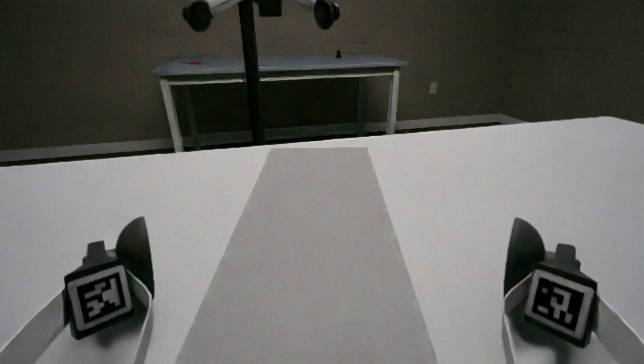

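execute_actions(
  actions=[
    {"r2":{"joints":{"gripper_m":0.02,"lift_m":0.85}},"r3":{"base":{"rotate_rad":0.245},"joints":{"lift_m":0.28}}},
  ],
  cameras=[],
)

execute_actions(
  actions=[
    {"r2":{"joints":{"lift_m":1.05}},"r3":{"base":{"translate_m":1.0}}},
  ],
  cameras=[],
)

execute_actions(
  actions=[
    {"r2":{"joints":{"arm_m":0}},"r3":{"base":{"translate_m":0.77}}},
  ],
  cameras=[],
)

execute_actions(
  actions=[
    {"r2":{"base":{"rotate_rad":1.57},"joints":{"head_pan_rad":0,"head_tilt_rad":-0.2}},"r3":{"base":{"rotate_rad":2.63},"joints":{"head_pan_rad":-1.57,"head_tilt_rad":-0.3}}},
  ],
  cameras=["r2_nav_camera","r3_nav_camera","r2_wrist_camera"],
)

Scene clock: 173.00 s.
r1.base_odometry: x=-0.541 y=+0.493 heading=-0.565 (m, m, rad; r1's odometry frame)
r1.turned_by_wheels: +0.000 (rad since the last result)
r1.turned_by_imu: +0.000 (rad since the last result)
r1.base_tilt: forward=+0.4 right=-0.5 (deg)
r1.lidar_m: 2.54 2.63 1.46 1.83 1.89 2.28 2.21 0.97 0.71 0.69 0.72 0.98
r1.head_depth_mm: 3330 3384 817 691 - - - / 3257 3324 813 689 - - - / 941 878 777 - - - - / 3302 3333 779 704 1012 1291 1174 / 3356 3328 805 702 1045 1282 1207 / 3322 3305 801 697 1049 1283 1201 / 3355 3264 797 696 1051 1288 1203
r1.base_status: not commanded
r1.joint_positions: lift_m=+0.950 arm_m=+0.001 wrist_yaw_rad=-0.150 wrist_pitch_rad=-0.315 wrist_roll_rad=+0.013 gripper_m=+0.170 head_pan_rad=-1.563 head_tilt_rad=-0.692
r1.joint_status: not commanded
r1.motor_effort: left_wheel=-1(1) right_wheel=+1(2) lift_m=+34(35) arm_m=-3(4) wrist_yaw_rad=+0(0) wrist_pitch_rad=+7(7) wrist_roll_rad=-2(2) gripper_m=+0(0) head_pan_rad=-4(3) head_tilt_rad=-4(3) (%)
r1.hand_pose: x=-0.0569 y=-0.3798 z=+0.9862 quat_wxyz=(+0.684, +0.057, -0.709, -0.164) (m; r1's base frame)
r1.wrist_depth_mm: - - - - - 561 449 / - - - - - 573 480 / - 677 704 634 766 576 523 / 485 488 486 483 525 531 578 / 375 385 387 393 401 414 616 / - 359 564 576 624 642 704 / 571 590 616 648 686 745 -
r2.base_odometry: x=+0.525 y=+0.866 heading=+1.920 (m, m, rad; r2's odometry frame)
r2.turned_by_wheels: +0.000 (rad since the last result)
r2.turned_by_imu: +0.000 (rad since the last result)
r2.base_tilt: forward=+0.8 right=+0.0 (deg)
r2.lidar_m: 1.81 2.06 2.33 2.19 2.23 2.82 2.74 1.10 0.73 0.68 0.69 0.87
r2.head_depth_mm: 3285 3512 845 724 - - 1176 / 3113 3447 926 - 1098 1302 1175 / 3058 3472 - 676 1051 1273 1174 / 2366 3385 924 676 1016 1264 1178 / 2317 3227 848 676 990 1229 1175 / 2811 3254 846 676 963 1188 1176 / 2945 3239 850 656 939 1151 1173
r2.base_status: not commanded
r2.joint_positions: lift_m=+0.850 arm_m=+0.370 wrist_yaw_rad=-0.147 wrist_pitch_rad=-0.272 wrist_roll_rad=+0.008 gripper_m=+0.021 head_pan_rad=-1.577 head_tilt_rad=-0.691
r2.joint_status: all done
r2.motor_effort: left_wheel=-1(3) right_wheel=-1(1) lift_m=+27(37) arm_m=+2(3) wrist_yaw_rad=-2(2) wrist_pitch_rad=-16(16) wrist_roll_rad=+2(2) gripper_m=-23(100) head_pan_rad=+3(3) head_tilt_rad=-5(6) (%)
r2.hand_pose: x=-0.0567 y=-0.7526 z=+0.8966 quat_wxyz=(+0.689, +0.044, -0.708, -0.148) (m; r2's base frame)
r2.wrist_depth_mm: - - 929 - - - - / - - - - - - - / - - - - - - 442 / 310 306 306 226 301 296 297 / 228 229 228 170 187 226 221 / 182 186 136 136 136 179 180 / 153 151 118 113 117 150 149
r3.base_odometry: x=+0.000 y=+0.000 heading=+0.245 (m, m, rad; r3's odometry frame)
r3.turned_by_wheels: +0.245 (rad since the last result)
r3.turned_by_imu: +0.249 (rad since the last result)
r3.base_tilt: forward=-0.6 right=-0.8 (deg)
r3.lidar_m: 2.24 1.65 1.61 1.01 0.75 0.73 0.76 1.06 1.20 1.26 0.96 2.37
r3.head_depth_mm: 2061 3275 3858 3846 3886 3038 2096 / 2051 3224 - - - 3043 2107 / 2034 2763 3692 3581 3550 3099 2133 / 2005 2898 3021 3039 2993 2872 2160 / 1803 2639 2544 2617 2534 2511 2148 / 1800 2272 2265 - 2320 2177 2122 / 1927 1999 2001 - 2223 1981 1940
r3.base_status: done
r3.joint_positions: lift_m=+0.280 arm_m=-0.003 wrist_yaw_rad=+2.927 wrist_pitch_rad=-0.511 wrist_roll_rad=+0.019 gripper_m=+0.037 head_pan_rad=+0.014 head_tilt_rad=-0.002
r3.joint_status: all done
r3.motor_effort: left_wheel=-2(14) right_wheel=+1(9) lift_m=+14(17) arm_m=+0(0) wrist_yaw_rad=+0(1) wrist_pitch_rad=+4(4) wrist_roll_rad=+0(0) gripper_m=+0(1) head_pan_rad=+0(0) head_tilt_rad=+2(2) (%)
r3.hand_pose: x=+0.0238 y=+0.0644 z=+0.2726 quat_wxyz=(+0.252, +0.705, +0.102, +0.655) (m; r3's base frame)
r3.wrist_depth_mm: - 934 - - - - - / 670 - 910 876 935 950 982 / 666 - 710 734 726 756 791 / 576 - 603 615 623 632 639 / 499 497 - 538 521 530 533 / - - - 446 467 457 469 / - - - 396 406 413 411
pictures: none
No camera images: the call's "cameras" was empty. Leave "cameras" out to get every camera's image.

Scene clock: 178.03 s.
r1.base_odometry: x=-0.541 y=+0.493 heading=-0.565 (m, m, rad; r1's odometry frame)
r1.turned_by_wheels: +0.000 (rad since the last result)
r1.turned_by_imu: +0.000 (rad since the last result)
r1.base_tilt: forward=+0.3 right=-0.5 (deg)
r1.lidar_m: 2.53 2.63 1.46 1.82 1.89 2.28 2.20 0.97 0.71 0.69 0.72 0.98
r1.head_depth_mm: 3310 3387 820 690 - - - / 3260 3374 815 688 - - - / 745 646 811 - - - - / 3277 3169 809 701 1016 1292 1174 / 3366 3344 804 702 1045 1283 1204 / 3394 3297 801 697 1053 1282 1207 / 3346 3288 798 697 1052 1284 1204
r1.base_status: not commanded
r1.joint_positions: lift_m=+0.950 arm_m=+0.001 wrist_yaw_rad=-0.150 wrist_pitch_rad=-0.315 wrist_roll_rad=+0.013 gripper_m=+0.170 head_pan_rad=-1.563 head_tilt_rad=-0.692
r1.joint_status: not commanded
r1.motor_effort: left_wheel=+0(1) right_wheel=+2(1) lift_m=+34(35) arm_m=-3(4) wrist_yaw_rad=+1(0) wrist_pitch_rad=+7(7) wrist_roll_rad=-2(1) gripper_m=+0(0) head_pan_rad=-3(4) head_tilt_rad=-4(3) (%)
r1.hand_pose: x=-0.0569 y=-0.3798 z=+0.9862 quat_wxyz=(+0.684, +0.057, -0.709, -0.164) (m; r1's base frame)
r1.wrist_depth_mm: - - - - - 561 453 / - - - - - 566 480 / - 667 707 717 749 567 528 / 479 493 507 508 526 533 562 / 377 389 387 391 406 414 604 / - 356 561 590 635 640 679 / 588 592 625 653 705 737 -
r2.base_odometry: x=+0.525 y=+0.866 heading=+1.920 (m, m, rad; r2's odometry frame)
r2.turned_by_wheels: +0.000 (rad since the last result)
r2.turned_by_imu: +0.000 (rad since the last result)
r2.base_tilt: forward=+0.8 right=+0.2 (deg)
r2.lidar_m: 1.81 2.05 2.33 2.19 2.22 2.83 2.74 1.09 0.73 0.68 0.69 0.88
r2.head_depth_mm: - 3553 845 724 1108 1321 1175 / 2658 3390 846 723 1075 1290 1167 / - 3238 844 698 1048 1274 1175 / - 3234 849 699 1014 1259 1173 / 2322 3195 848 677 988 1228 1171 / 2829 3275 848 676 963 1190 1177 / 2910 3233 847 653 935 1157 1171
r2.base_status: not commanded
r2.joint_positions: lift_m=+1.050 arm_m=+0.370 wrist_yaw_rad=-0.147 wrist_pitch_rad=-0.342 wrist_roll_rad=+0.008 gripper_m=+0.024 head_pan_rad=-1.577 head_tilt_rad=-0.691
r2.joint_status: all done
r2.motor_effort: left_wheel=-2(0) right_wheel=+0(1) lift_m=+33(40) arm_m=+1(1) wrist_yaw_rad=-2(2) wrist_pitch_rad=+24(25) wrist_roll_rad=+1(1) gripper_m=-21(22) head_pan_rad=+3(3) head_tilt_rad=-5(6) (%)
r2.hand_pose: x=-0.0557 y=-0.7456 z=+1.0797 quat_wxyz=(+0.683, +0.068, -0.706, -0.172) (m; r2's base frame)
r2.wrist_depth_mm: - - 683 - - - - / - - - - - - - / - - - - - - - / - - - 221 - - - / - - - 169 187 506 - / - - 138 137 137 408 417 / 360 356 120 115 119 351 352
r3.base_odometry: x=+0.970 y=+0.242 heading=+0.245 (m, m, rad; r3's odometry frame)
r3.turned_by_wheels: +0.000 (rad since the last result)
r3.turned_by_imu: -0.001 (rad since the last result)
r3.base_tilt: forward=-0.6 right=-0.7 (deg)
r3.lidar_m: 1.52 1.13 1.10 1.14 1.57 1.58 1.66 1.78 0.78 1.50 1.69 3.19
r3.head_depth_mm: 2047 3024 3047 3074 3158 3075 2095 / 2056 2914 3132 3090 3062 2875 2119 / 2019 2504 2504 2445 2454 2436 2117 / 1933 2061 2026 2026 2017 1989 1944 / 1756 1760 1742 1727 1697 1721 1692 / 1529 1514 1518 1503 1494 1451 1465 / 1350 1348 1403 - - 1317 1305
r3.base_status: done
r3.joint_positions: lift_m=+0.280 arm_m=-0.003 wrist_yaw_rad=+2.927 wrist_pitch_rad=-0.511 wrist_roll_rad=+0.019 gripper_m=+0.037 head_pan_rad=+0.014 head_tilt_rad=-0.002
r3.joint_status: not commanded
r3.motor_effort: left_wheel=-2(11) right_wheel=+1(9) lift_m=+14(14) arm_m=+0(0) wrist_yaw_rad=+1(0) wrist_pitch_rad=+4(4) wrist_roll_rad=+0(0) gripper_m=-1(0) head_pan_rad=+0(1) head_tilt_rad=+2(2) (%)
r3.hand_pose: x=+0.0238 y=+0.0644 z=+0.2726 quat_wxyz=(+0.252, +0.705, +0.102, +0.655) (m; r3's base frame)
r3.wrist_depth_mm: - - - - - 919 895 / 824 - 887 936 933 944 897 / 698 - 707 731 766 766 777 / 564 - 595 601 606 614 623 / 498 506 - 536 532 524 540 / - - - 441 458 467 467 / - - - 404 403 410 418
pictures: none
No camera images: the call's "cameras" was empty. Leave "cameras" out to get every camera's image.

Scene clock: 182.40 s.
r1.base_odometry: x=-0.541 y=+0.493 heading=-0.565 (m, m, rad; r1's odometry frame)
r1.turned_by_wheels: +0.000 (rad since the last result)
r1.turned_by_imu: +0.000 (rad since the last result)
r1.base_tilt: forward=+0.4 right=-0.5 (deg)
r1.lidar_m: 2.53 2.64 1.46 1.83 1.90 2.28 2.20 0.97 0.71 0.69 0.72 0.98
r1.head_depth_mm: 3300 3373 819 689 - - - / 3324 3354 815 687 - - - / 1357 3172 810 - - - - / 3341 3330 807 702 1014 1287 1175 / 3339 3305 805 702 1045 1288 1203 / 3382 3295 801 699 1048 1286 1206 / 3360 3304 797 695 1053 1286 1198
r1.base_status: not commanded
r1.joint_positions: lift_m=+0.950 arm_m=+0.001 wrist_yaw_rad=-0.150 wrist_pitch_rad=-0.315 wrist_roll_rad=+0.013 gripper_m=+0.170 head_pan_rad=-1.563 head_tilt_rad=-0.692
r1.joint_status: not commanded
r1.motor_effort: left_wheel=-1(1) right_wheel=+1(1) lift_m=+35(35) arm_m=-3(4) wrist_yaw_rad=+1(1) wrist_pitch_rad=+7(7) wrist_roll_rad=-2(2) gripper_m=+0(1) head_pan_rad=-4(4) head_tilt_rad=-3(3) (%)
r1.hand_pose: x=-0.0569 y=-0.3798 z=+0.9862 quat_wxyz=(+0.684, +0.057, -0.709, -0.164) (m; r1's base frame)
r1.wrist_depth_mm: - - - - - 566 449 / - - - - - 573 487 / - 663 698 724 749 575 515 / 484 493 501 510 522 536 567 / 372 383 385 392 399 412 601 / - 357 563 597 621 652 705 / 580 589 624 647 695 729 -
r2.base_odometry: x=+0.525 y=+0.866 heading=+1.920 (m, m, rad; r2's odometry frame)
r2.turned_by_wheels: +0.000 (rad since the last result)
r2.turned_by_imu: +0.000 (rad since the last result)
r2.base_tilt: forward=+0.8 right=+0.0 (deg)
r2.lidar_m: 1.80 2.05 2.33 2.20 2.23 2.82 2.75 1.09 0.73 0.68 0.69 0.87
r2.head_depth_mm: 3297 - - - - - 1174 / 3089 3511 - - - 1294 1175 / 3088 3451 - - - - 1174 / 2364 3362 - - 980 1270 1175 / 2290 3186 853 676 990 1224 1171 / 2830 3263 848 677 962 1195 1170 / 2929 3205 850 654 937 1152 1174
r2.base_status: not commanded
r2.joint_positions: lift_m=+1.050 arm_m=+0.000 wrist_yaw_rad=-0.148 wrist_pitch_rad=-0.342 wrist_roll_rad=+0.008 gripper_m=+0.024 head_pan_rad=-1.577 head_tilt_rad=-0.691
r2.joint_status: all done
r2.motor_effort: left_wheel=+0(1) right_wheel=+0(0) lift_m=+34(35) arm_m=-3(4) wrist_yaw_rad=-1(3) wrist_pitch_rad=+24(24) wrist_roll_rad=+2(1) gripper_m=-21(21) head_pan_rad=+3(3) head_tilt_rad=-6(6) (%)
r2.hand_pose: x=-0.0560 y=-0.3760 z=+1.0797 quat_wxyz=(+0.683, +0.068, -0.706, -0.172) (m; r2's base frame)
r2.wrist_depth_mm: - - - - - - 523 / - - - - - - 548 / 495 - - - - 713 603 / 481 662 657 221 634 635 662 / 464 518 524 169 185 516 519 / 444 424 137 137 137 758 880 / 373 390 119 115 119 904 -
r3.base_odometry: x=+1.717 y=+0.429 heading=+0.245 (m, m, rad; r3's odometry frame)
r3.turned_by_wheels: +0.000 (rad since the last result)
r3.turned_by_imu: +0.000 (rad since the last result)
r3.base_tilt: forward=-0.4 right=-0.8 (deg)
r3.lidar_m: 0.95 0.71 0.69 0.72 1.01 2.24 2.35 1.31 1.84 1.46 2.61 2.46
r3.head_depth_mm: 2066 2385 2393 2415 2413 2404 2095 / 1920 2001 1952 1937 1911 1909 1859 / 1574 1578 1552 1531 1518 1500 1481 / 1298 1285 1271 1261 1255 1234 1231 / 1098 1092 1081 1073 1065 1059 1053 / 956 948 939 935 929 924 916 / 841 836 835 829 824 815 813
r3.base_status: done
r3.joint_positions: lift_m=+0.280 arm_m=-0.003 wrist_yaw_rad=+2.927 wrist_pitch_rad=-0.511 wrist_roll_rad=+0.019 gripper_m=+0.037 head_pan_rad=+0.014 head_tilt_rad=-0.002
r3.joint_status: not commanded
r3.motor_effort: left_wheel=-2(12) right_wheel=+1(9) lift_m=+14(14) arm_m=+0(0) wrist_yaw_rad=+1(1) wrist_pitch_rad=+4(4) wrist_roll_rad=+0(0) gripper_m=+0(1) head_pan_rad=+1(0) head_tilt_rad=+3(2) (%)
r3.hand_pose: x=+0.0238 y=+0.0644 z=+0.2726 quat_wxyz=(+0.252, +0.705, +0.103, +0.655) (m; r3's base frame)
r3.wrist_depth_mm: - 873 814 744 667 616 567 / 831 - 832 789 716 666 616 / 690 - 722 721 746 708 647 / 579 - 589 599 609 616 640 / 502 502 - 529 527 532 532 / - - - 443 452 460 468 / - - - 401 402 410 412
pictures: none
No camera images: the call's "cameras" was empty. Leave "cameras" out to get every camera's image.

Scene clock: 185.83 s.
r1.base_odometry: x=-0.541 y=+0.493 heading=-0.565 (m, m, rad; r1's odometry frame)
r1.turned_by_wheels: +0.000 (rad since the last result)
r1.turned_by_imu: +0.000 (rad since the last result)
r1.base_tilt: forward=+0.4 right=-0.5 (deg)
r1.lidar_m: 2.54 2.63 1.46 1.83 1.89 2.28 2.20 0.97 0.71 0.69 0.72 0.98
r1.head_depth_mm: 3341 3374 818 689 - - - / 3326 3357 816 687 - - - / 3312 3166 811 - - - - / 3390 3165 806 704 1013 1286 1175 / 3355 3278 803 702 1048 1287 1200 / 3357 3273 799 698 1049 1282 1201 / 3333 3279 798 695 1051 1288 1201
r1.base_status: not commanded
r1.joint_positions: lift_m=+0.950 arm_m=+0.001 wrist_yaw_rad=-0.150 wrist_pitch_rad=-0.315 wrist_roll_rad=+0.013 gripper_m=+0.170 head_pan_rad=-1.563 head_tilt_rad=-0.692
r1.joint_status: not commanded
r1.motor_effort: left_wheel=-1(1) right_wheel=+2(1) lift_m=+35(35) arm_m=-4(3) wrist_yaw_rad=+0(1) wrist_pitch_rad=+7(7) wrist_roll_rad=-2(2) gripper_m=+0(1) head_pan_rad=-4(4) head_tilt_rad=-3(3) (%)
r1.hand_pose: x=-0.0569 y=-0.3798 z=+0.9862 quat_wxyz=(+0.684, +0.057, -0.709, -0.164) (m; r1's base frame)
r1.wrist_depth_mm: - - - - - 555 450 / - - - - - 569 485 / - 682 716 730 759 567 523 / 481 484 502 510 524 527 568 / 373 384 386 392 401 406 606 / - 354 568 575 627 634 683 / 566 586 621 650 681 759 -
r2.base_odometry: x=+0.525 y=+0.866 heading=-2.794 (m, m, rad; r2's odometry frame)
r2.turned_by_wheels: +1.570 (rad since the last result)
r2.turned_by_imu: +1.594 (rad since the last result)
r2.base_tilt: forward=+0.8 right=+0.2 (deg)
r2.lidar_m: 2.20 2.23 2.86 2.74 1.08 0.73 0.68 0.69 0.88 1.84 2.06 2.33
r2.head_depth_mm: 2024 2106 2199 2292 2431 2104 1626 / 1999 2072 2181 2273 2366 2143 1624 / 1968 2064 2151 2244 2342 2148 1625 / 1956 2032 2117 2221 2320 2140 1640 / 1912 1821 - 2226 2281 2151 1648 / 1899 1799 - 2187 2251 2153 1663 / 1868 1755 - 2140 2197 2180 1654
r2.base_status: done
r2.joint_positions: lift_m=+1.050 arm_m=+0.000 wrist_yaw_rad=-0.149 wrist_pitch_rad=-0.342 wrist_roll_rad=+0.008 gripper_m=+0.024 head_pan_rad=-0.007 head_tilt_rad=-0.211
r2.joint_status: all done
r2.motor_effort: left_wheel=-2(7) right_wheel=+1(3) lift_m=+34(35) arm_m=-3(3) wrist_yaw_rad=-1(0) wrist_pitch_rad=+24(24) wrist_roll_rad=+1(1) gripper_m=-21(21) head_pan_rad=+3(40) head_tilt_rad=+8(46) (%)
r2.hand_pose: x=-0.0560 y=-0.3760 z=+1.0797 quat_wxyz=(+0.683, +0.068, -0.706, -0.172) (m; r2's base frame)
r2.wrist_depth_mm: - - - - - 785 585 / - - - - - 804 603 / - - - - - 815 616 / - - - 220 - 825 617 / - - - 168 186 871 639 / - - 137 137 137 877 665 / - - 120 115 119 - 668
r3.base_odometry: x=+1.717 y=+0.429 heading=+2.875 (m, m, rad; r3's odometry frame)
r3.turned_by_wheels: +2.630 (rad since the last result)
r3.turned_by_imu: +2.660 (rad since the last result)
r3.base_tilt: forward=-0.5 right=-0.8 (deg)
r3.lidar_m: 2.24 2.35 1.31 1.84 1.92 2.59 2.41 0.95 0.71 0.69 0.73 1.02
r3.head_depth_mm: 3216 3415 3568 3732 858 654 851 / 3222 3392 3620 3725 864 638 849 / 3202 3389 3707 3740 872 643 851 / 3202 3355 3688 3747 883 646 852 / 3206 3357 3671 3772 890 649 854 / 3248 3424 3631 3791 905 656 856 / 3218 3441 3666 3775 909 659 861
r3.base_status: done
r3.joint_positions: lift_m=+0.280 arm_m=-0.003 wrist_yaw_rad=+2.927 wrist_pitch_rad=-0.511 wrist_roll_rad=+0.019 gripper_m=+0.037 head_pan_rad=-1.563 head_tilt_rad=-0.297
r3.joint_status: all done
r3.motor_effort: left_wheel=-3(14) right_wheel=+1(12) lift_m=+14(14) arm_m=+0(1) wrist_yaw_rad=+1(1) wrist_pitch_rad=+4(4) wrist_roll_rad=+0(0) gripper_m=-1(1) head_pan_rad=-2(33) head_tilt_rad=-2(28) (%)
r3.hand_pose: x=+0.0238 y=+0.0644 z=+0.2726 quat_wxyz=(+0.252, +0.705, +0.103, +0.655) (m; r3's base frame)
r3.wrist_depth_mm: - - - - - - - / 826 - 888 897 928 966 951 / 703 - 714 725 740 751 784 / 570 - 604 600 614 616 641 / 497 497 - 522 530 531 533 / - - - 442 458 460 462 / - - - 402 406 406 407
pictures: r2_nav_camera (sideways: a quarter turn counterclockwise sets it upright), r2_wrist_camera, r3_nav_camera (sideways: a quarter turn counterclockwise sets it upright)
camera_calibration (this result's frames):
r2_nav_camera: T_world_to_cam=[[0.156706, -0.0366664, 0.986964, -1.23778], [-0.0222134, -0.999189, -0.0335935, 0.0951614], [0.987395, -0.0166595, -0.157394, 0.159917], [0, 0, 0, 1]] pos_world=[0.0381804, 0.0523634, 1.25001]
r2_wrist_camera: T_world_to_cam=[[-0.991713, 0.125081, -0.0293137, 0.028492], [0.0839886, 0.45858, -0.884675, 1.17253], [-0.0972132, -0.879806, -0.465285, 0.334885], [0, 0, 0, 1]] pos_world=[-0.0376679, -0.246628, 1.19396]
r3_nav_camera: T_world_to_cam=[[0.00999598, -0.294454, 0.955613, -1.2021], [-0.999928, -0.00926105, 0.0076059, 0.0481806], [0.00661039, -0.955621, -0.294526, 0.341104], [0, 0, 0, 1]] pos_world=[0.0579385, -0.0275522, 1.24884]
Images, in order (width x height): r2_nav_camera 672x504, r2_wrist_camera 644x364, r3_nav_camera 672x504.

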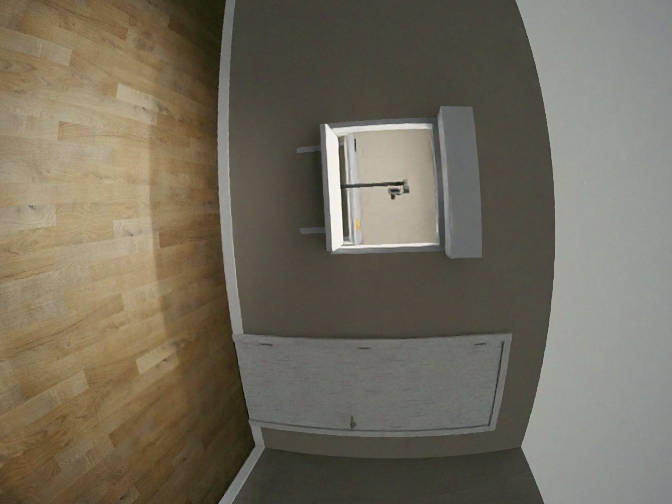

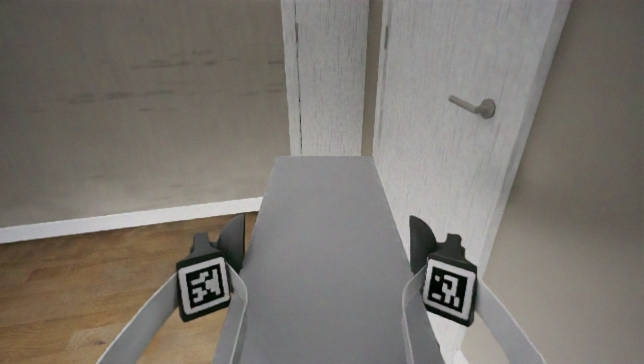

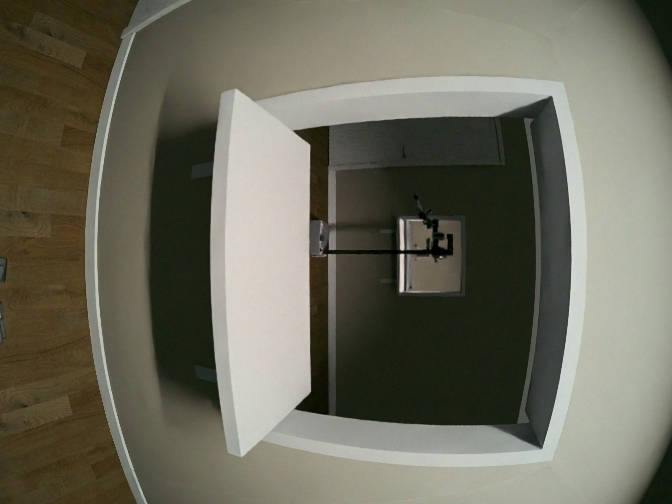

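execute_actions(
  actions=[
    {"r2":{"base":{"rotate_rad":0.2}},"r3":{"joints":{"lift_m":0.95,"wrist_pitch_rad":-0.4}}},
  ],
  cameras=[],
)

execute_actions(
  actions=[
    {"r2":{"base":{"translate_m":1.0}}},
  ],
  cameras=[],
)

execute_actions(
  actions=[
    {"r2":{"base":{"translate_m":0.53}}},
  ],
  cameras=[],
)

execute_actions(
  actions=[
    {"r2":{"base":{"rotate_rad":1.45},"joints":{"head_pan_rad":-1.57,"head_tilt_rad":-0.7}}},
  ],
  cameras=["r2_nav_camera"],
)

Scene clock: 197.27 s.
r1.base_odometry: x=-0.541 y=+0.493 heading=-0.565 (m, m, rad; r1's odometry frame)
r1.turned_by_wheels: +0.000 (rad since the last result)
r1.turned_by_imu: +0.001 (rad since the last result)
r1.base_tilt: forward=+0.4 right=-0.5 (deg)
r1.lidar_m: 2.54 2.64 1.45 1.83 1.90 2.28 2.21 0.97 0.71 0.69 0.72 0.98
r1.head_depth_mm: 3312 3404 819 690 - - - / 3319 3368 815 687 - - - / 3231 3176 811 - - - - / 3330 3332 808 702 1012 1284 1174 / 3361 3327 805 703 1049 1288 1206 / 3364 3321 800 701 1049 1283 1205 / 3346 3302 799 695 1052 1283 1201
r1.base_status: not commanded
r1.joint_positions: lift_m=+0.950 arm_m=+0.001 wrist_yaw_rad=-0.150 wrist_pitch_rad=-0.315 wrist_roll_rad=+0.013 gripper_m=+0.170 head_pan_rad=-1.563 head_tilt_rad=-0.692
r1.joint_status: not commanded
r1.motor_effort: left_wheel=+0(1) right_wheel=+2(1) lift_m=+34(35) arm_m=-3(4) wrist_yaw_rad=+0(0) wrist_pitch_rad=+7(7) wrist_roll_rad=-2(2) gripper_m=+0(0) head_pan_rad=-4(4) head_tilt_rad=-3(3) (%)
r1.hand_pose: x=-0.0569 y=-0.3798 z=+0.9862 quat_wxyz=(+0.684, +0.057, -0.709, -0.164) (m; r1's base frame)
r1.wrist_depth_mm: - - - - - 563 447 / - - - - - 564 476 / - 677 697 721 756 565 521 / 480 492 505 514 519 535 572 / 377 383 386 398 400 413 612 / - 351 550 600 612 643 687 / 580 588 628 676 687 728 -
r2.base_odometry: x=+0.525 y=+0.866 heading=-2.594 (m, m, rad; r2's odometry frame)
r2.turned_by_wheels: +0.200 (rad since the last result)
r2.turned_by_imu: +0.204 (rad since the last result)
r2.base_tilt: forward=+0.9 right=-0.2 (deg)
r2.lidar_m: 2.20 2.36 2.79 1.93 0.88 0.69 0.68 0.73 1.07 2.01 2.17 2.23
r2.head_depth_mm: 1898 1985 2061 2158 2250 2112 1626 / 1907 1985 2078 2166 2285 2110 1630 / 1896 1809 - 2215 2287 2127 1633 / 1927 1824 - 2239 2289 2148 1642 / 1939 1837 - 2257 2318 2166 1648 / 1956 1825 2168 2246 2320 2171 1662 / 1964 2052 2144 2241 2356 2176 1651
r2.base_status: done
r2.joint_positions: lift_m=+1.050 arm_m=+0.000 wrist_yaw_rad=-0.149 wrist_pitch_rad=-0.342 wrist_roll_rad=+0.008 gripper_m=+0.024 head_pan_rad=-0.007 head_tilt_rad=-0.211
r2.joint_status: not commanded
r2.motor_effort: left_wheel=-1(7) right_wheel=+1(4) lift_m=+34(34) arm_m=-3(3) wrist_yaw_rad=+0(1) wrist_pitch_rad=+24(24) wrist_roll_rad=+1(1) gripper_m=-22(22) head_pan_rad=+3(3) head_tilt_rad=+7(8) (%)
r2.hand_pose: x=-0.0561 y=-0.3760 z=+1.0797 quat_wxyz=(+0.683, +0.068, -0.706, -0.172) (m; r2's base frame)
r2.wrist_depth_mm: - - - - - - 763 / - - - - - - 767 / - - - - - - 778 / - - - 221 - - 757 / - - - 169 186 - 774 / - - 137 137 137 - 800 / - - 119 115 119 - 780
r3.base_odometry: x=+1.717 y=+0.429 heading=+2.875 (m, m, rad; r3's odometry frame)
r3.turned_by_wheels: +0.000 (rad since the last result)
r3.turned_by_imu: +0.001 (rad since the last result)
r3.base_tilt: forward=-0.6 right=-0.8 (deg)
r3.lidar_m: 2.24 2.35 1.31 1.84 1.92 2.60 2.41 0.95 0.71 0.69 0.72 1.01
r3.head_depth_mm: 3209 3336 3583 3749 857 656 838 / 3171 3437 3568 3793 867 636 841 / 3216 3476 3639 3736 871 641 840 / 3214 3380 3681 3786 883 644 848 / 3274 3388 3678 3751 892 649 851 / 3212 3407 3653 3779 899 655 860 / 3337 3450 3576 3796 913 661 861
r3.base_status: not commanded
r3.joint_positions: lift_m=+0.950 arm_m=-0.003 wrist_yaw_rad=+2.927 wrist_pitch_rad=-0.421 wrist_roll_rad=+0.019 gripper_m=+0.037 head_pan_rad=-1.563 head_tilt_rad=-0.297
r3.joint_status: all done
r3.motor_effort: left_wheel=-3(3) right_wheel=+1(1) lift_m=+23(24) arm_m=-1(0) wrist_yaw_rad=+0(1) wrist_pitch_rad=+6(5) wrist_roll_rad=+0(0) gripper_m=-1(0) head_pan_rad=-2(2) head_tilt_rad=-2(2) (%)
r3.hand_pose: x=+0.0264 y=+0.0765 z=+0.9617 quat_wxyz=(+0.222, +0.709, +0.071, +0.665) (m; r3's base frame)
r3.wrist_depth_mm: - - - - - - - / - - - - - - - / - - - - - - - / - - - - - - - / - - - - - - - / - - - - - - - / - - - - - - -
pictures: none
No camera images: the call's "cameras" was empty. Leave "cameras" out to get every camera's image.

Scene clock: 208.67 s.
r1.base_odometry: x=-0.541 y=+0.493 heading=-0.565 (m, m, rad; r1's odometry frame)
r1.turned_by_wheels: +0.000 (rad since the last result)
r1.turned_by_imu: +0.001 (rad since the last result)
r1.base_tilt: forward=+0.3 right=-0.5 (deg)
r1.lidar_m: 2.53 2.63 1.46 1.83 1.89 2.29 2.20 0.97 0.71 0.69 0.71 0.98
r1.head_depth_mm: 3313 3379 818 690 - - - / 3340 3396 815 688 - - - / 3344 3309 809 - - - - / 3299 3204 807 702 1014 1288 1178 / 3336 3294 803 700 1046 1284 1205 / 3343 3268 801 699 1048 1288 1206 / 3354 3278 798 695 1054 1289 1198
r1.base_status: not commanded
r1.joint_positions: lift_m=+0.950 arm_m=+0.001 wrist_yaw_rad=-0.150 wrist_pitch_rad=-0.315 wrist_roll_rad=+0.013 gripper_m=+0.170 head_pan_rad=-1.563 head_tilt_rad=-0.692
r1.joint_status: not commanded
r1.motor_effort: left_wheel=+0(1) right_wheel=+1(1) lift_m=+34(35) arm_m=-4(4) wrist_yaw_rad=+0(0) wrist_pitch_rad=+7(7) wrist_roll_rad=-2(2) gripper_m=+0(0) head_pan_rad=-4(4) head_tilt_rad=-3(3) (%)
r1.hand_pose: x=-0.0569 y=-0.3798 z=+0.9862 quat_wxyz=(+0.684, +0.057, -0.709, -0.164) (m; r1's base frame)
r1.wrist_depth_mm: - - - - - 575 451 / - - - - - 574 478 / - 680 701 725 740 570 521 / 484 487 502 505 522 534 567 / 369 386 388 398 402 410 611 / - 356 571 591 621 649 681 / 587 594 622 650 699 731 -
r2.base_odometry: x=-0.329 y=+0.345 heading=-2.594 (m, m, rad; r2's odometry frame)
r2.turned_by_wheels: +0.000 (rad since the last result)
r2.turned_by_imu: -0.001 (rad since the last result)
r2.base_tilt: forward=+0.7 right=+0.0 (deg)
r2.lidar_m: 1.20 1.28 1.90 2.65 2.18 1.71 1.68 1.80 2.16 2.13 1.51 1.21
r2.head_depth_mm: 838 1080 1115 1164 1206 1266 1333 / 842 3764 3938 - 1211 1277 1346 / 848 3819 - - 1222 1285 1347 / 850 3748 3958 3744 1231 1294 1364 / 856 3799 - - 1246 1293 1368 / 861 3878 - - 1257 1310 1389 / 864 3894 - 1304 1239 1315 1386
r2.base_status: done
r2.joint_positions: lift_m=+1.050 arm_m=+0.000 wrist_yaw_rad=-0.149 wrist_pitch_rad=-0.342 wrist_roll_rad=+0.008 gripper_m=+0.024 head_pan_rad=-0.007 head_tilt_rad=-0.211
r2.joint_status: not commanded
r2.motor_effort: left_wheel=-2(3) right_wheel=+1(4) lift_m=+34(34) arm_m=-3(3) wrist_yaw_rad=+0(1) wrist_pitch_rad=+24(24) wrist_roll_rad=+2(1) gripper_m=-21(21) head_pan_rad=+3(3) head_tilt_rad=+8(7) (%)
r2.hand_pose: x=-0.0561 y=-0.3760 z=+1.0797 quat_wxyz=(+0.683, +0.068, -0.706, -0.172) (m; r2's base frame)
r2.wrist_depth_mm: - - - - - - - / - - - - - - - / - - - - - - - / - - - 220 - - - / - - - 169 186 - - / - - 137 137 137 - - / - - 119 116 119 - -
r3.base_odometry: x=+1.717 y=+0.429 heading=+2.875 (m, m, rad; r3's odometry frame)
r3.turned_by_wheels: +0.000 (rad since the last result)
r3.turned_by_imu: +0.001 (rad since the last result)
r3.base_tilt: forward=-0.4 right=-0.6 (deg)
r3.lidar_m: 2.24 2.35 1.31 1.84 1.93 2.60 2.42 0.95 0.71 0.69 0.73 1.02
r3.head_depth_mm: 3193 3404 3552 3764 857 656 836 / 3189 3366 3545 3758 868 640 837 / 3179 3391 3646 3761 872 639 838 / 3239 3344 3685 3808 887 644 847 / 3225 3371 3672 3843 893 652 852 / 3209 3327 3619 3823 902 655 861 / 3264 3392 3650 3789 909 660 861
r3.base_status: not commanded
r3.joint_positions: lift_m=+0.950 arm_m=-0.003 wrist_yaw_rad=+2.927 wrist_pitch_rad=-0.421 wrist_roll_rad=+0.019 gripper_m=+0.037 head_pan_rad=-1.563 head_tilt_rad=-0.297
r3.joint_status: not commanded
r3.motor_effort: left_wheel=-2(3) right_wheel=+1(1) lift_m=+22(23) arm_m=+0(0) wrist_yaw_rad=-1(0) wrist_pitch_rad=+6(6) wrist_roll_rad=+0(0) gripper_m=-1(1) head_pan_rad=-3(2) head_tilt_rad=-2(2) (%)
r3.hand_pose: x=+0.0264 y=+0.0765 z=+0.9617 quat_wxyz=(+0.222, +0.709, +0.071, +0.665) (m; r3's base frame)
r3.wrist_depth_mm: - - - - - - - / - - - - - - - / - - - - - - - / - - - - - - - / - - - - - - - / - - - - - - - / - - - - - - -
pictures: none
No camera images: the call's "cameras" was empty. Leave "cameras" out to get every camera's image.

Scene clock: 215.37 s.
r1.base_odometry: x=-0.541 y=+0.493 heading=-0.565 (m, m, rad; r1's odometry frame)
r1.turned_by_wheels: +0.000 (rad since the last result)
r1.turned_by_imu: +0.000 (rad since the last result)
r1.base_tilt: forward=+0.4 right=-0.4 (deg)
r1.lidar_m: 2.54 2.63 1.45 1.82 1.89 2.29 2.21 0.97 0.71 0.69 0.72 0.98
r1.head_depth_mm: 3305 3410 818 692 - - - / 3330 3387 813 686 - - - / 3326 3347 810 - - - - / 3368 2930 808 703 1014 1289 1173 / 3334 3305 802 702 1045 1287 1207 / 3342 3313 799 699 1050 1282 1203 / 3374 3259 797 697 1052 1288 1200
r1.base_status: not commanded
r1.joint_positions: lift_m=+0.950 arm_m=+0.001 wrist_yaw_rad=-0.150 wrist_pitch_rad=-0.315 wrist_roll_rad=+0.013 gripper_m=+0.170 head_pan_rad=-1.563 head_tilt_rad=-0.692
r1.joint_status: not commanded
r1.motor_effort: left_wheel=-1(1) right_wheel=+2(1) lift_m=+34(35) arm_m=-4(4) wrist_yaw_rad=+0(0) wrist_pitch_rad=+7(7) wrist_roll_rad=-1(2) gripper_m=+0(0) head_pan_rad=-3(4) head_tilt_rad=-3(3) (%)
r1.hand_pose: x=-0.0569 y=-0.3798 z=+0.9862 quat_wxyz=(+0.684, +0.057, -0.709, -0.164) (m; r1's base frame)
r1.wrist_depth_mm: - - - - - 568 447 / - - - - - 560 474 / - 674 702 711 735 559 517 / 478 488 498 510 525 535 556 / 374 384 385 393 400 413 601 / - 353 563 584 618 633 699 / 589 588 616 658 690 738 -
r2.base_odometry: x=-0.782 y=+0.069 heading=-2.594 (m, m, rad; r2's odometry frame)
r2.turned_by_wheels: +0.000 (rad since the last result)
r2.turned_by_imu: +0.000 (rad since the last result)
r2.base_tilt: forward=+0.7 right=+0.1 (deg)
r2.lidar_m: 0.66 0.71 1.05 2.59 2.78 2.25 2.22 2.36 2.21 1.85 0.86 0.67
r2.head_depth_mm: 3163 3268 3464 3564 3034 728 575 / 3146 3288 3440 3481 2876 730 578 / 3196 3350 3423 3534 3081 735 580 / 3173 3286 1501 1620 2908 737 582 / 3164 3386 3458 3572 3183 740 584 / 678 3391 3527 3432 2996 744 586 / 673 3407 3537 3720 3185 746 589
r2.base_status: done
r2.joint_positions: lift_m=+1.050 arm_m=+0.000 wrist_yaw_rad=-0.149 wrist_pitch_rad=-0.342 wrist_roll_rad=+0.008 gripper_m=+0.024 head_pan_rad=-0.007 head_tilt_rad=-0.211
r2.joint_status: not commanded
r2.motor_effort: left_wheel=+0(4) right_wheel=+1(3) lift_m=+34(34) arm_m=-3(3) wrist_yaw_rad=-1(1) wrist_pitch_rad=+24(24) wrist_roll_rad=+1(1) gripper_m=-20(20) head_pan_rad=+3(3) head_tilt_rad=+8(7) (%)
r2.hand_pose: x=-0.0561 y=-0.3760 z=+1.0797 quat_wxyz=(+0.683, +0.068, -0.706, -0.172) (m; r2's base frame)
r2.wrist_depth_mm: 831 - - - - - - / 788 - - - - - - / 795 - - - - - - / 815 - - 219 - - - / 815 - - 171 186 - - / 824 - 137 137 137 - - / 814 - 120 115 119 - -
r3.base_odometry: x=+1.717 y=+0.429 heading=+2.875 (m, m, rad; r3's odometry frame)
r3.turned_by_wheels: +0.000 (rad since the last result)
r3.turned_by_imu: +0.001 (rad since the last result)
r3.base_tilt: forward=-0.4 right=-0.8 (deg)
r3.lidar_m: 2.24 2.35 1.31 1.84 1.93 2.60 2.42 0.95 0.71 0.69 0.72 1.02
r3.head_depth_mm: 3180 3394 3585 3692 855 655 839 / 3165 3415 3576 3761 864 636 837 / 3248 3333 3558 3456 876 642 845 / 3254 3301 3636 3806 882 647 849 / 3288 3345 3664 3692 891 651 851 / 3266 3433 3579 3804 902 654 855 / 3249 3463 3584 3788 912 660 864
r3.base_status: not commanded
r3.joint_positions: lift_m=+0.950 arm_m=-0.003 wrist_yaw_rad=+2.927 wrist_pitch_rad=-0.421 wrist_roll_rad=+0.019 gripper_m=+0.037 head_pan_rad=-1.563 head_tilt_rad=-0.297
r3.joint_status: not commanded
r3.motor_effort: left_wheel=-3(2) right_wheel=+1(1) lift_m=+22(23) arm_m=+0(0) wrist_yaw_rad=+0(0) wrist_pitch_rad=+6(5) wrist_roll_rad=+0(0) gripper_m=-1(1) head_pan_rad=-2(2) head_tilt_rad=-2(2) (%)
r3.hand_pose: x=+0.0264 y=+0.0765 z=+0.9617 quat_wxyz=(+0.222, +0.709, +0.071, +0.665) (m; r3's base frame)
r3.wrist_depth_mm: - - - - - - - / - - - - - - - / - - - - - - - / - - - - - - - / - - - - - - - / - - - - - - - / - - - - - - -
pictures: none
No camera images: the call's "cameras" was empty. Leave "cameras" out to get every camera's image.

Scene clock: 218.60 s.
r1.base_odometry: x=-0.541 y=+0.493 heading=-0.565 (m, m, rad; r1's odometry frame)
r1.turned_by_wheels: +0.000 (rad since the last result)
r1.turned_by_imu: +0.000 (rad since the last result)
r1.base_tilt: forward=+0.4 right=-0.5 (deg)
r1.lidar_m: 2.53 2.64 1.46 1.82 1.90 2.29 2.20 0.97 0.72 0.69 0.71 0.98
r1.head_depth_mm: 3320 3443 819 690 - - - / 3321 3409 816 686 - - - / 3267 3080 810 - - - - / 3329 3157 810 704 1015 1289 1177 / 3355 3314 805 701 1045 1287 1202 / 3377 3315 800 697 1052 1285 1205 / 3363 3289 795 697 1052 1288 1201
r1.base_status: not commanded
r1.joint_positions: lift_m=+0.950 arm_m=+0.001 wrist_yaw_rad=-0.150 wrist_pitch_rad=-0.315 wrist_roll_rad=+0.013 gripper_m=+0.170 head_pan_rad=-1.563 head_tilt_rad=-0.692
r1.joint_status: not commanded
r1.motor_effort: left_wheel=+0(1) right_wheel=+2(2) lift_m=+34(35) arm_m=-4(4) wrist_yaw_rad=+0(0) wrist_pitch_rad=+7(7) wrist_roll_rad=-2(2) gripper_m=+0(0) head_pan_rad=-4(4) head_tilt_rad=-3(3) (%)
r1.hand_pose: x=-0.0569 y=-0.3798 z=+0.9862 quat_wxyz=(+0.684, +0.057, -0.709, -0.164) (m; r1's base frame)
r1.wrist_depth_mm: - - - - - 569 452 / - - - - - 555 477 / - 687 704 724 753 567 520 / 477 485 500 505 522 533 563 / 379 391 386 387 404 415 602 / - 360 565 583 626 637 683 / 577 596 617 650 686 750 -
r2.base_odometry: x=-0.782 y=+0.069 heading=-1.144 (m, m, rad; r2's odometry frame)
r2.turned_by_wheels: +1.450 (rad since the last result)
r2.turned_by_imu: +1.472 (rad since the last result)
r2.base_tilt: forward=+0.9 right=+0.2 (deg)
r2.lidar_m: 2.47 2.69 2.31 2.21 2.29 2.27 2.18 0.95 0.69 0.66 0.69 0.93
r2.head_depth_mm: 3127 - - - - - 1176 / 3133 3389 - - - 1274 1173 / 2773 3302 - - - - 1170 / 2831 3350 883 678 955 1241 1178 / 1325 3246 847 676 970 1214 1173 / 2534 3273 847 676 965 1203 1169 / 2838 3292 853 656 958 1193 1175
r2.base_status: done
r2.joint_positions: lift_m=+1.050 arm_m=+0.000 wrist_yaw_rad=-0.149 wrist_pitch_rad=-0.342 wrist_roll_rad=+0.008 gripper_m=+0.024 head_pan_rad=-1.563 head_tilt_rad=-0.691
r2.joint_status: all done
r2.motor_effort: left_wheel=-2(7) right_wheel=+2(4) lift_m=+34(35) arm_m=-3(3) wrist_yaw_rad=-1(1) wrist_pitch_rad=+24(24) wrist_roll_rad=+1(1) gripper_m=-22(22) head_pan_rad=-3(39) head_tilt_rad=-6(47) (%)
r2.hand_pose: x=-0.0561 y=-0.3760 z=+1.0797 quat_wxyz=(+0.683, +0.068, -0.706, -0.172) (m; r2's base frame)
r2.wrist_depth_mm: - - - - - 448 423 / - - - - - 462 455 / - - - - - 494 514 / 697 674 661 221 606 533 552 / 528 515 519 170 186 565 606 / 422 423 137 137 138 449 689 / 370 383 119 116 119 757 806
r3.base_odometry: x=+1.717 y=+0.429 heading=+2.875 (m, m, rad; r3's odometry frame)
r3.turned_by_wheels: +0.000 (rad since the last result)
r3.turned_by_imu: +0.000 (rad since the last result)
r3.base_tilt: forward=-0.4 right=-0.7 (deg)
r3.lidar_m: 2.24 2.35 1.31 1.84 1.92 2.61 2.42 0.95 0.71 0.69 0.73 1.02
r3.head_depth_mm: 3144 3367 3539 3612 852 656 838 / 3199 3379 3596 3702 862 640 840 / 3227 3454 3623 3798 875 640 839 / 3241 3348 3664 3760 881 644 849 / 3240 3328 1412 3610 890 649 852 / 3172 3414 3612 3808 903 656 860 / 3234 3449 3597 3739 904 660 862
r3.base_status: not commanded
r3.joint_positions: lift_m=+0.950 arm_m=-0.003 wrist_yaw_rad=+2.927 wrist_pitch_rad=-0.421 wrist_roll_rad=+0.019 gripper_m=+0.037 head_pan_rad=-1.563 head_tilt_rad=-0.297
r3.joint_status: not commanded
r3.motor_effort: left_wheel=-3(3) right_wheel=+2(0) lift_m=+23(23) arm_m=+0(1) wrist_yaw_rad=+0(0) wrist_pitch_rad=+6(6) wrist_roll_rad=+0(0) gripper_m=-1(1) head_pan_rad=-2(2) head_tilt_rad=-2(2) (%)
r3.hand_pose: x=+0.0264 y=+0.0765 z=+0.9617 quat_wxyz=(+0.222, +0.709, +0.071, +0.665) (m; r3's base frame)
r3.wrist_depth_mm: - - - - - - - / - - - - - - - / - - - - - - - / - - - - - - - / - - - - - - - / - - - - - - - / - - - - - - -
pictures: r2_nav_camera (sideways: a quarter turn counterclockwise sets it upright)
camera_calibration (this result's frames):
r2_nav_camera: T_world_to_cam=[[-0.0309409, -0.595441, 0.802803, -0.996309], [-0.999515, 0.0212607, -0.0227532, 0.0869921], [-0.00351999, -0.803118, -0.59581, 0.736491], [0, 0, 0, 1]] pos_world=[0.0587157, -0.00360303, 1.24063]
Images, in order (width x height): r2_nav_camera 672x504.

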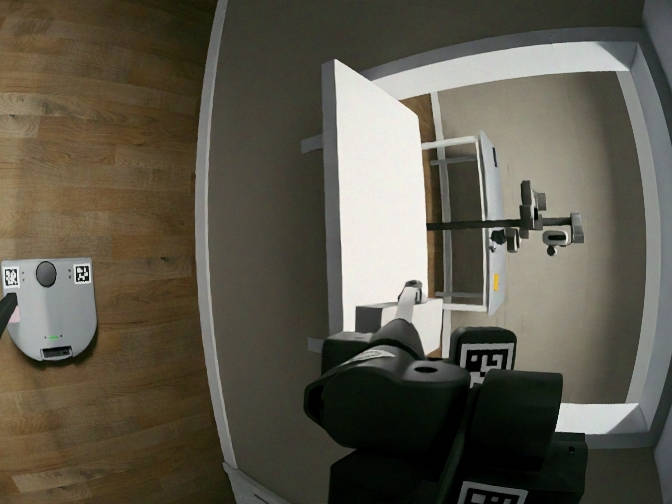

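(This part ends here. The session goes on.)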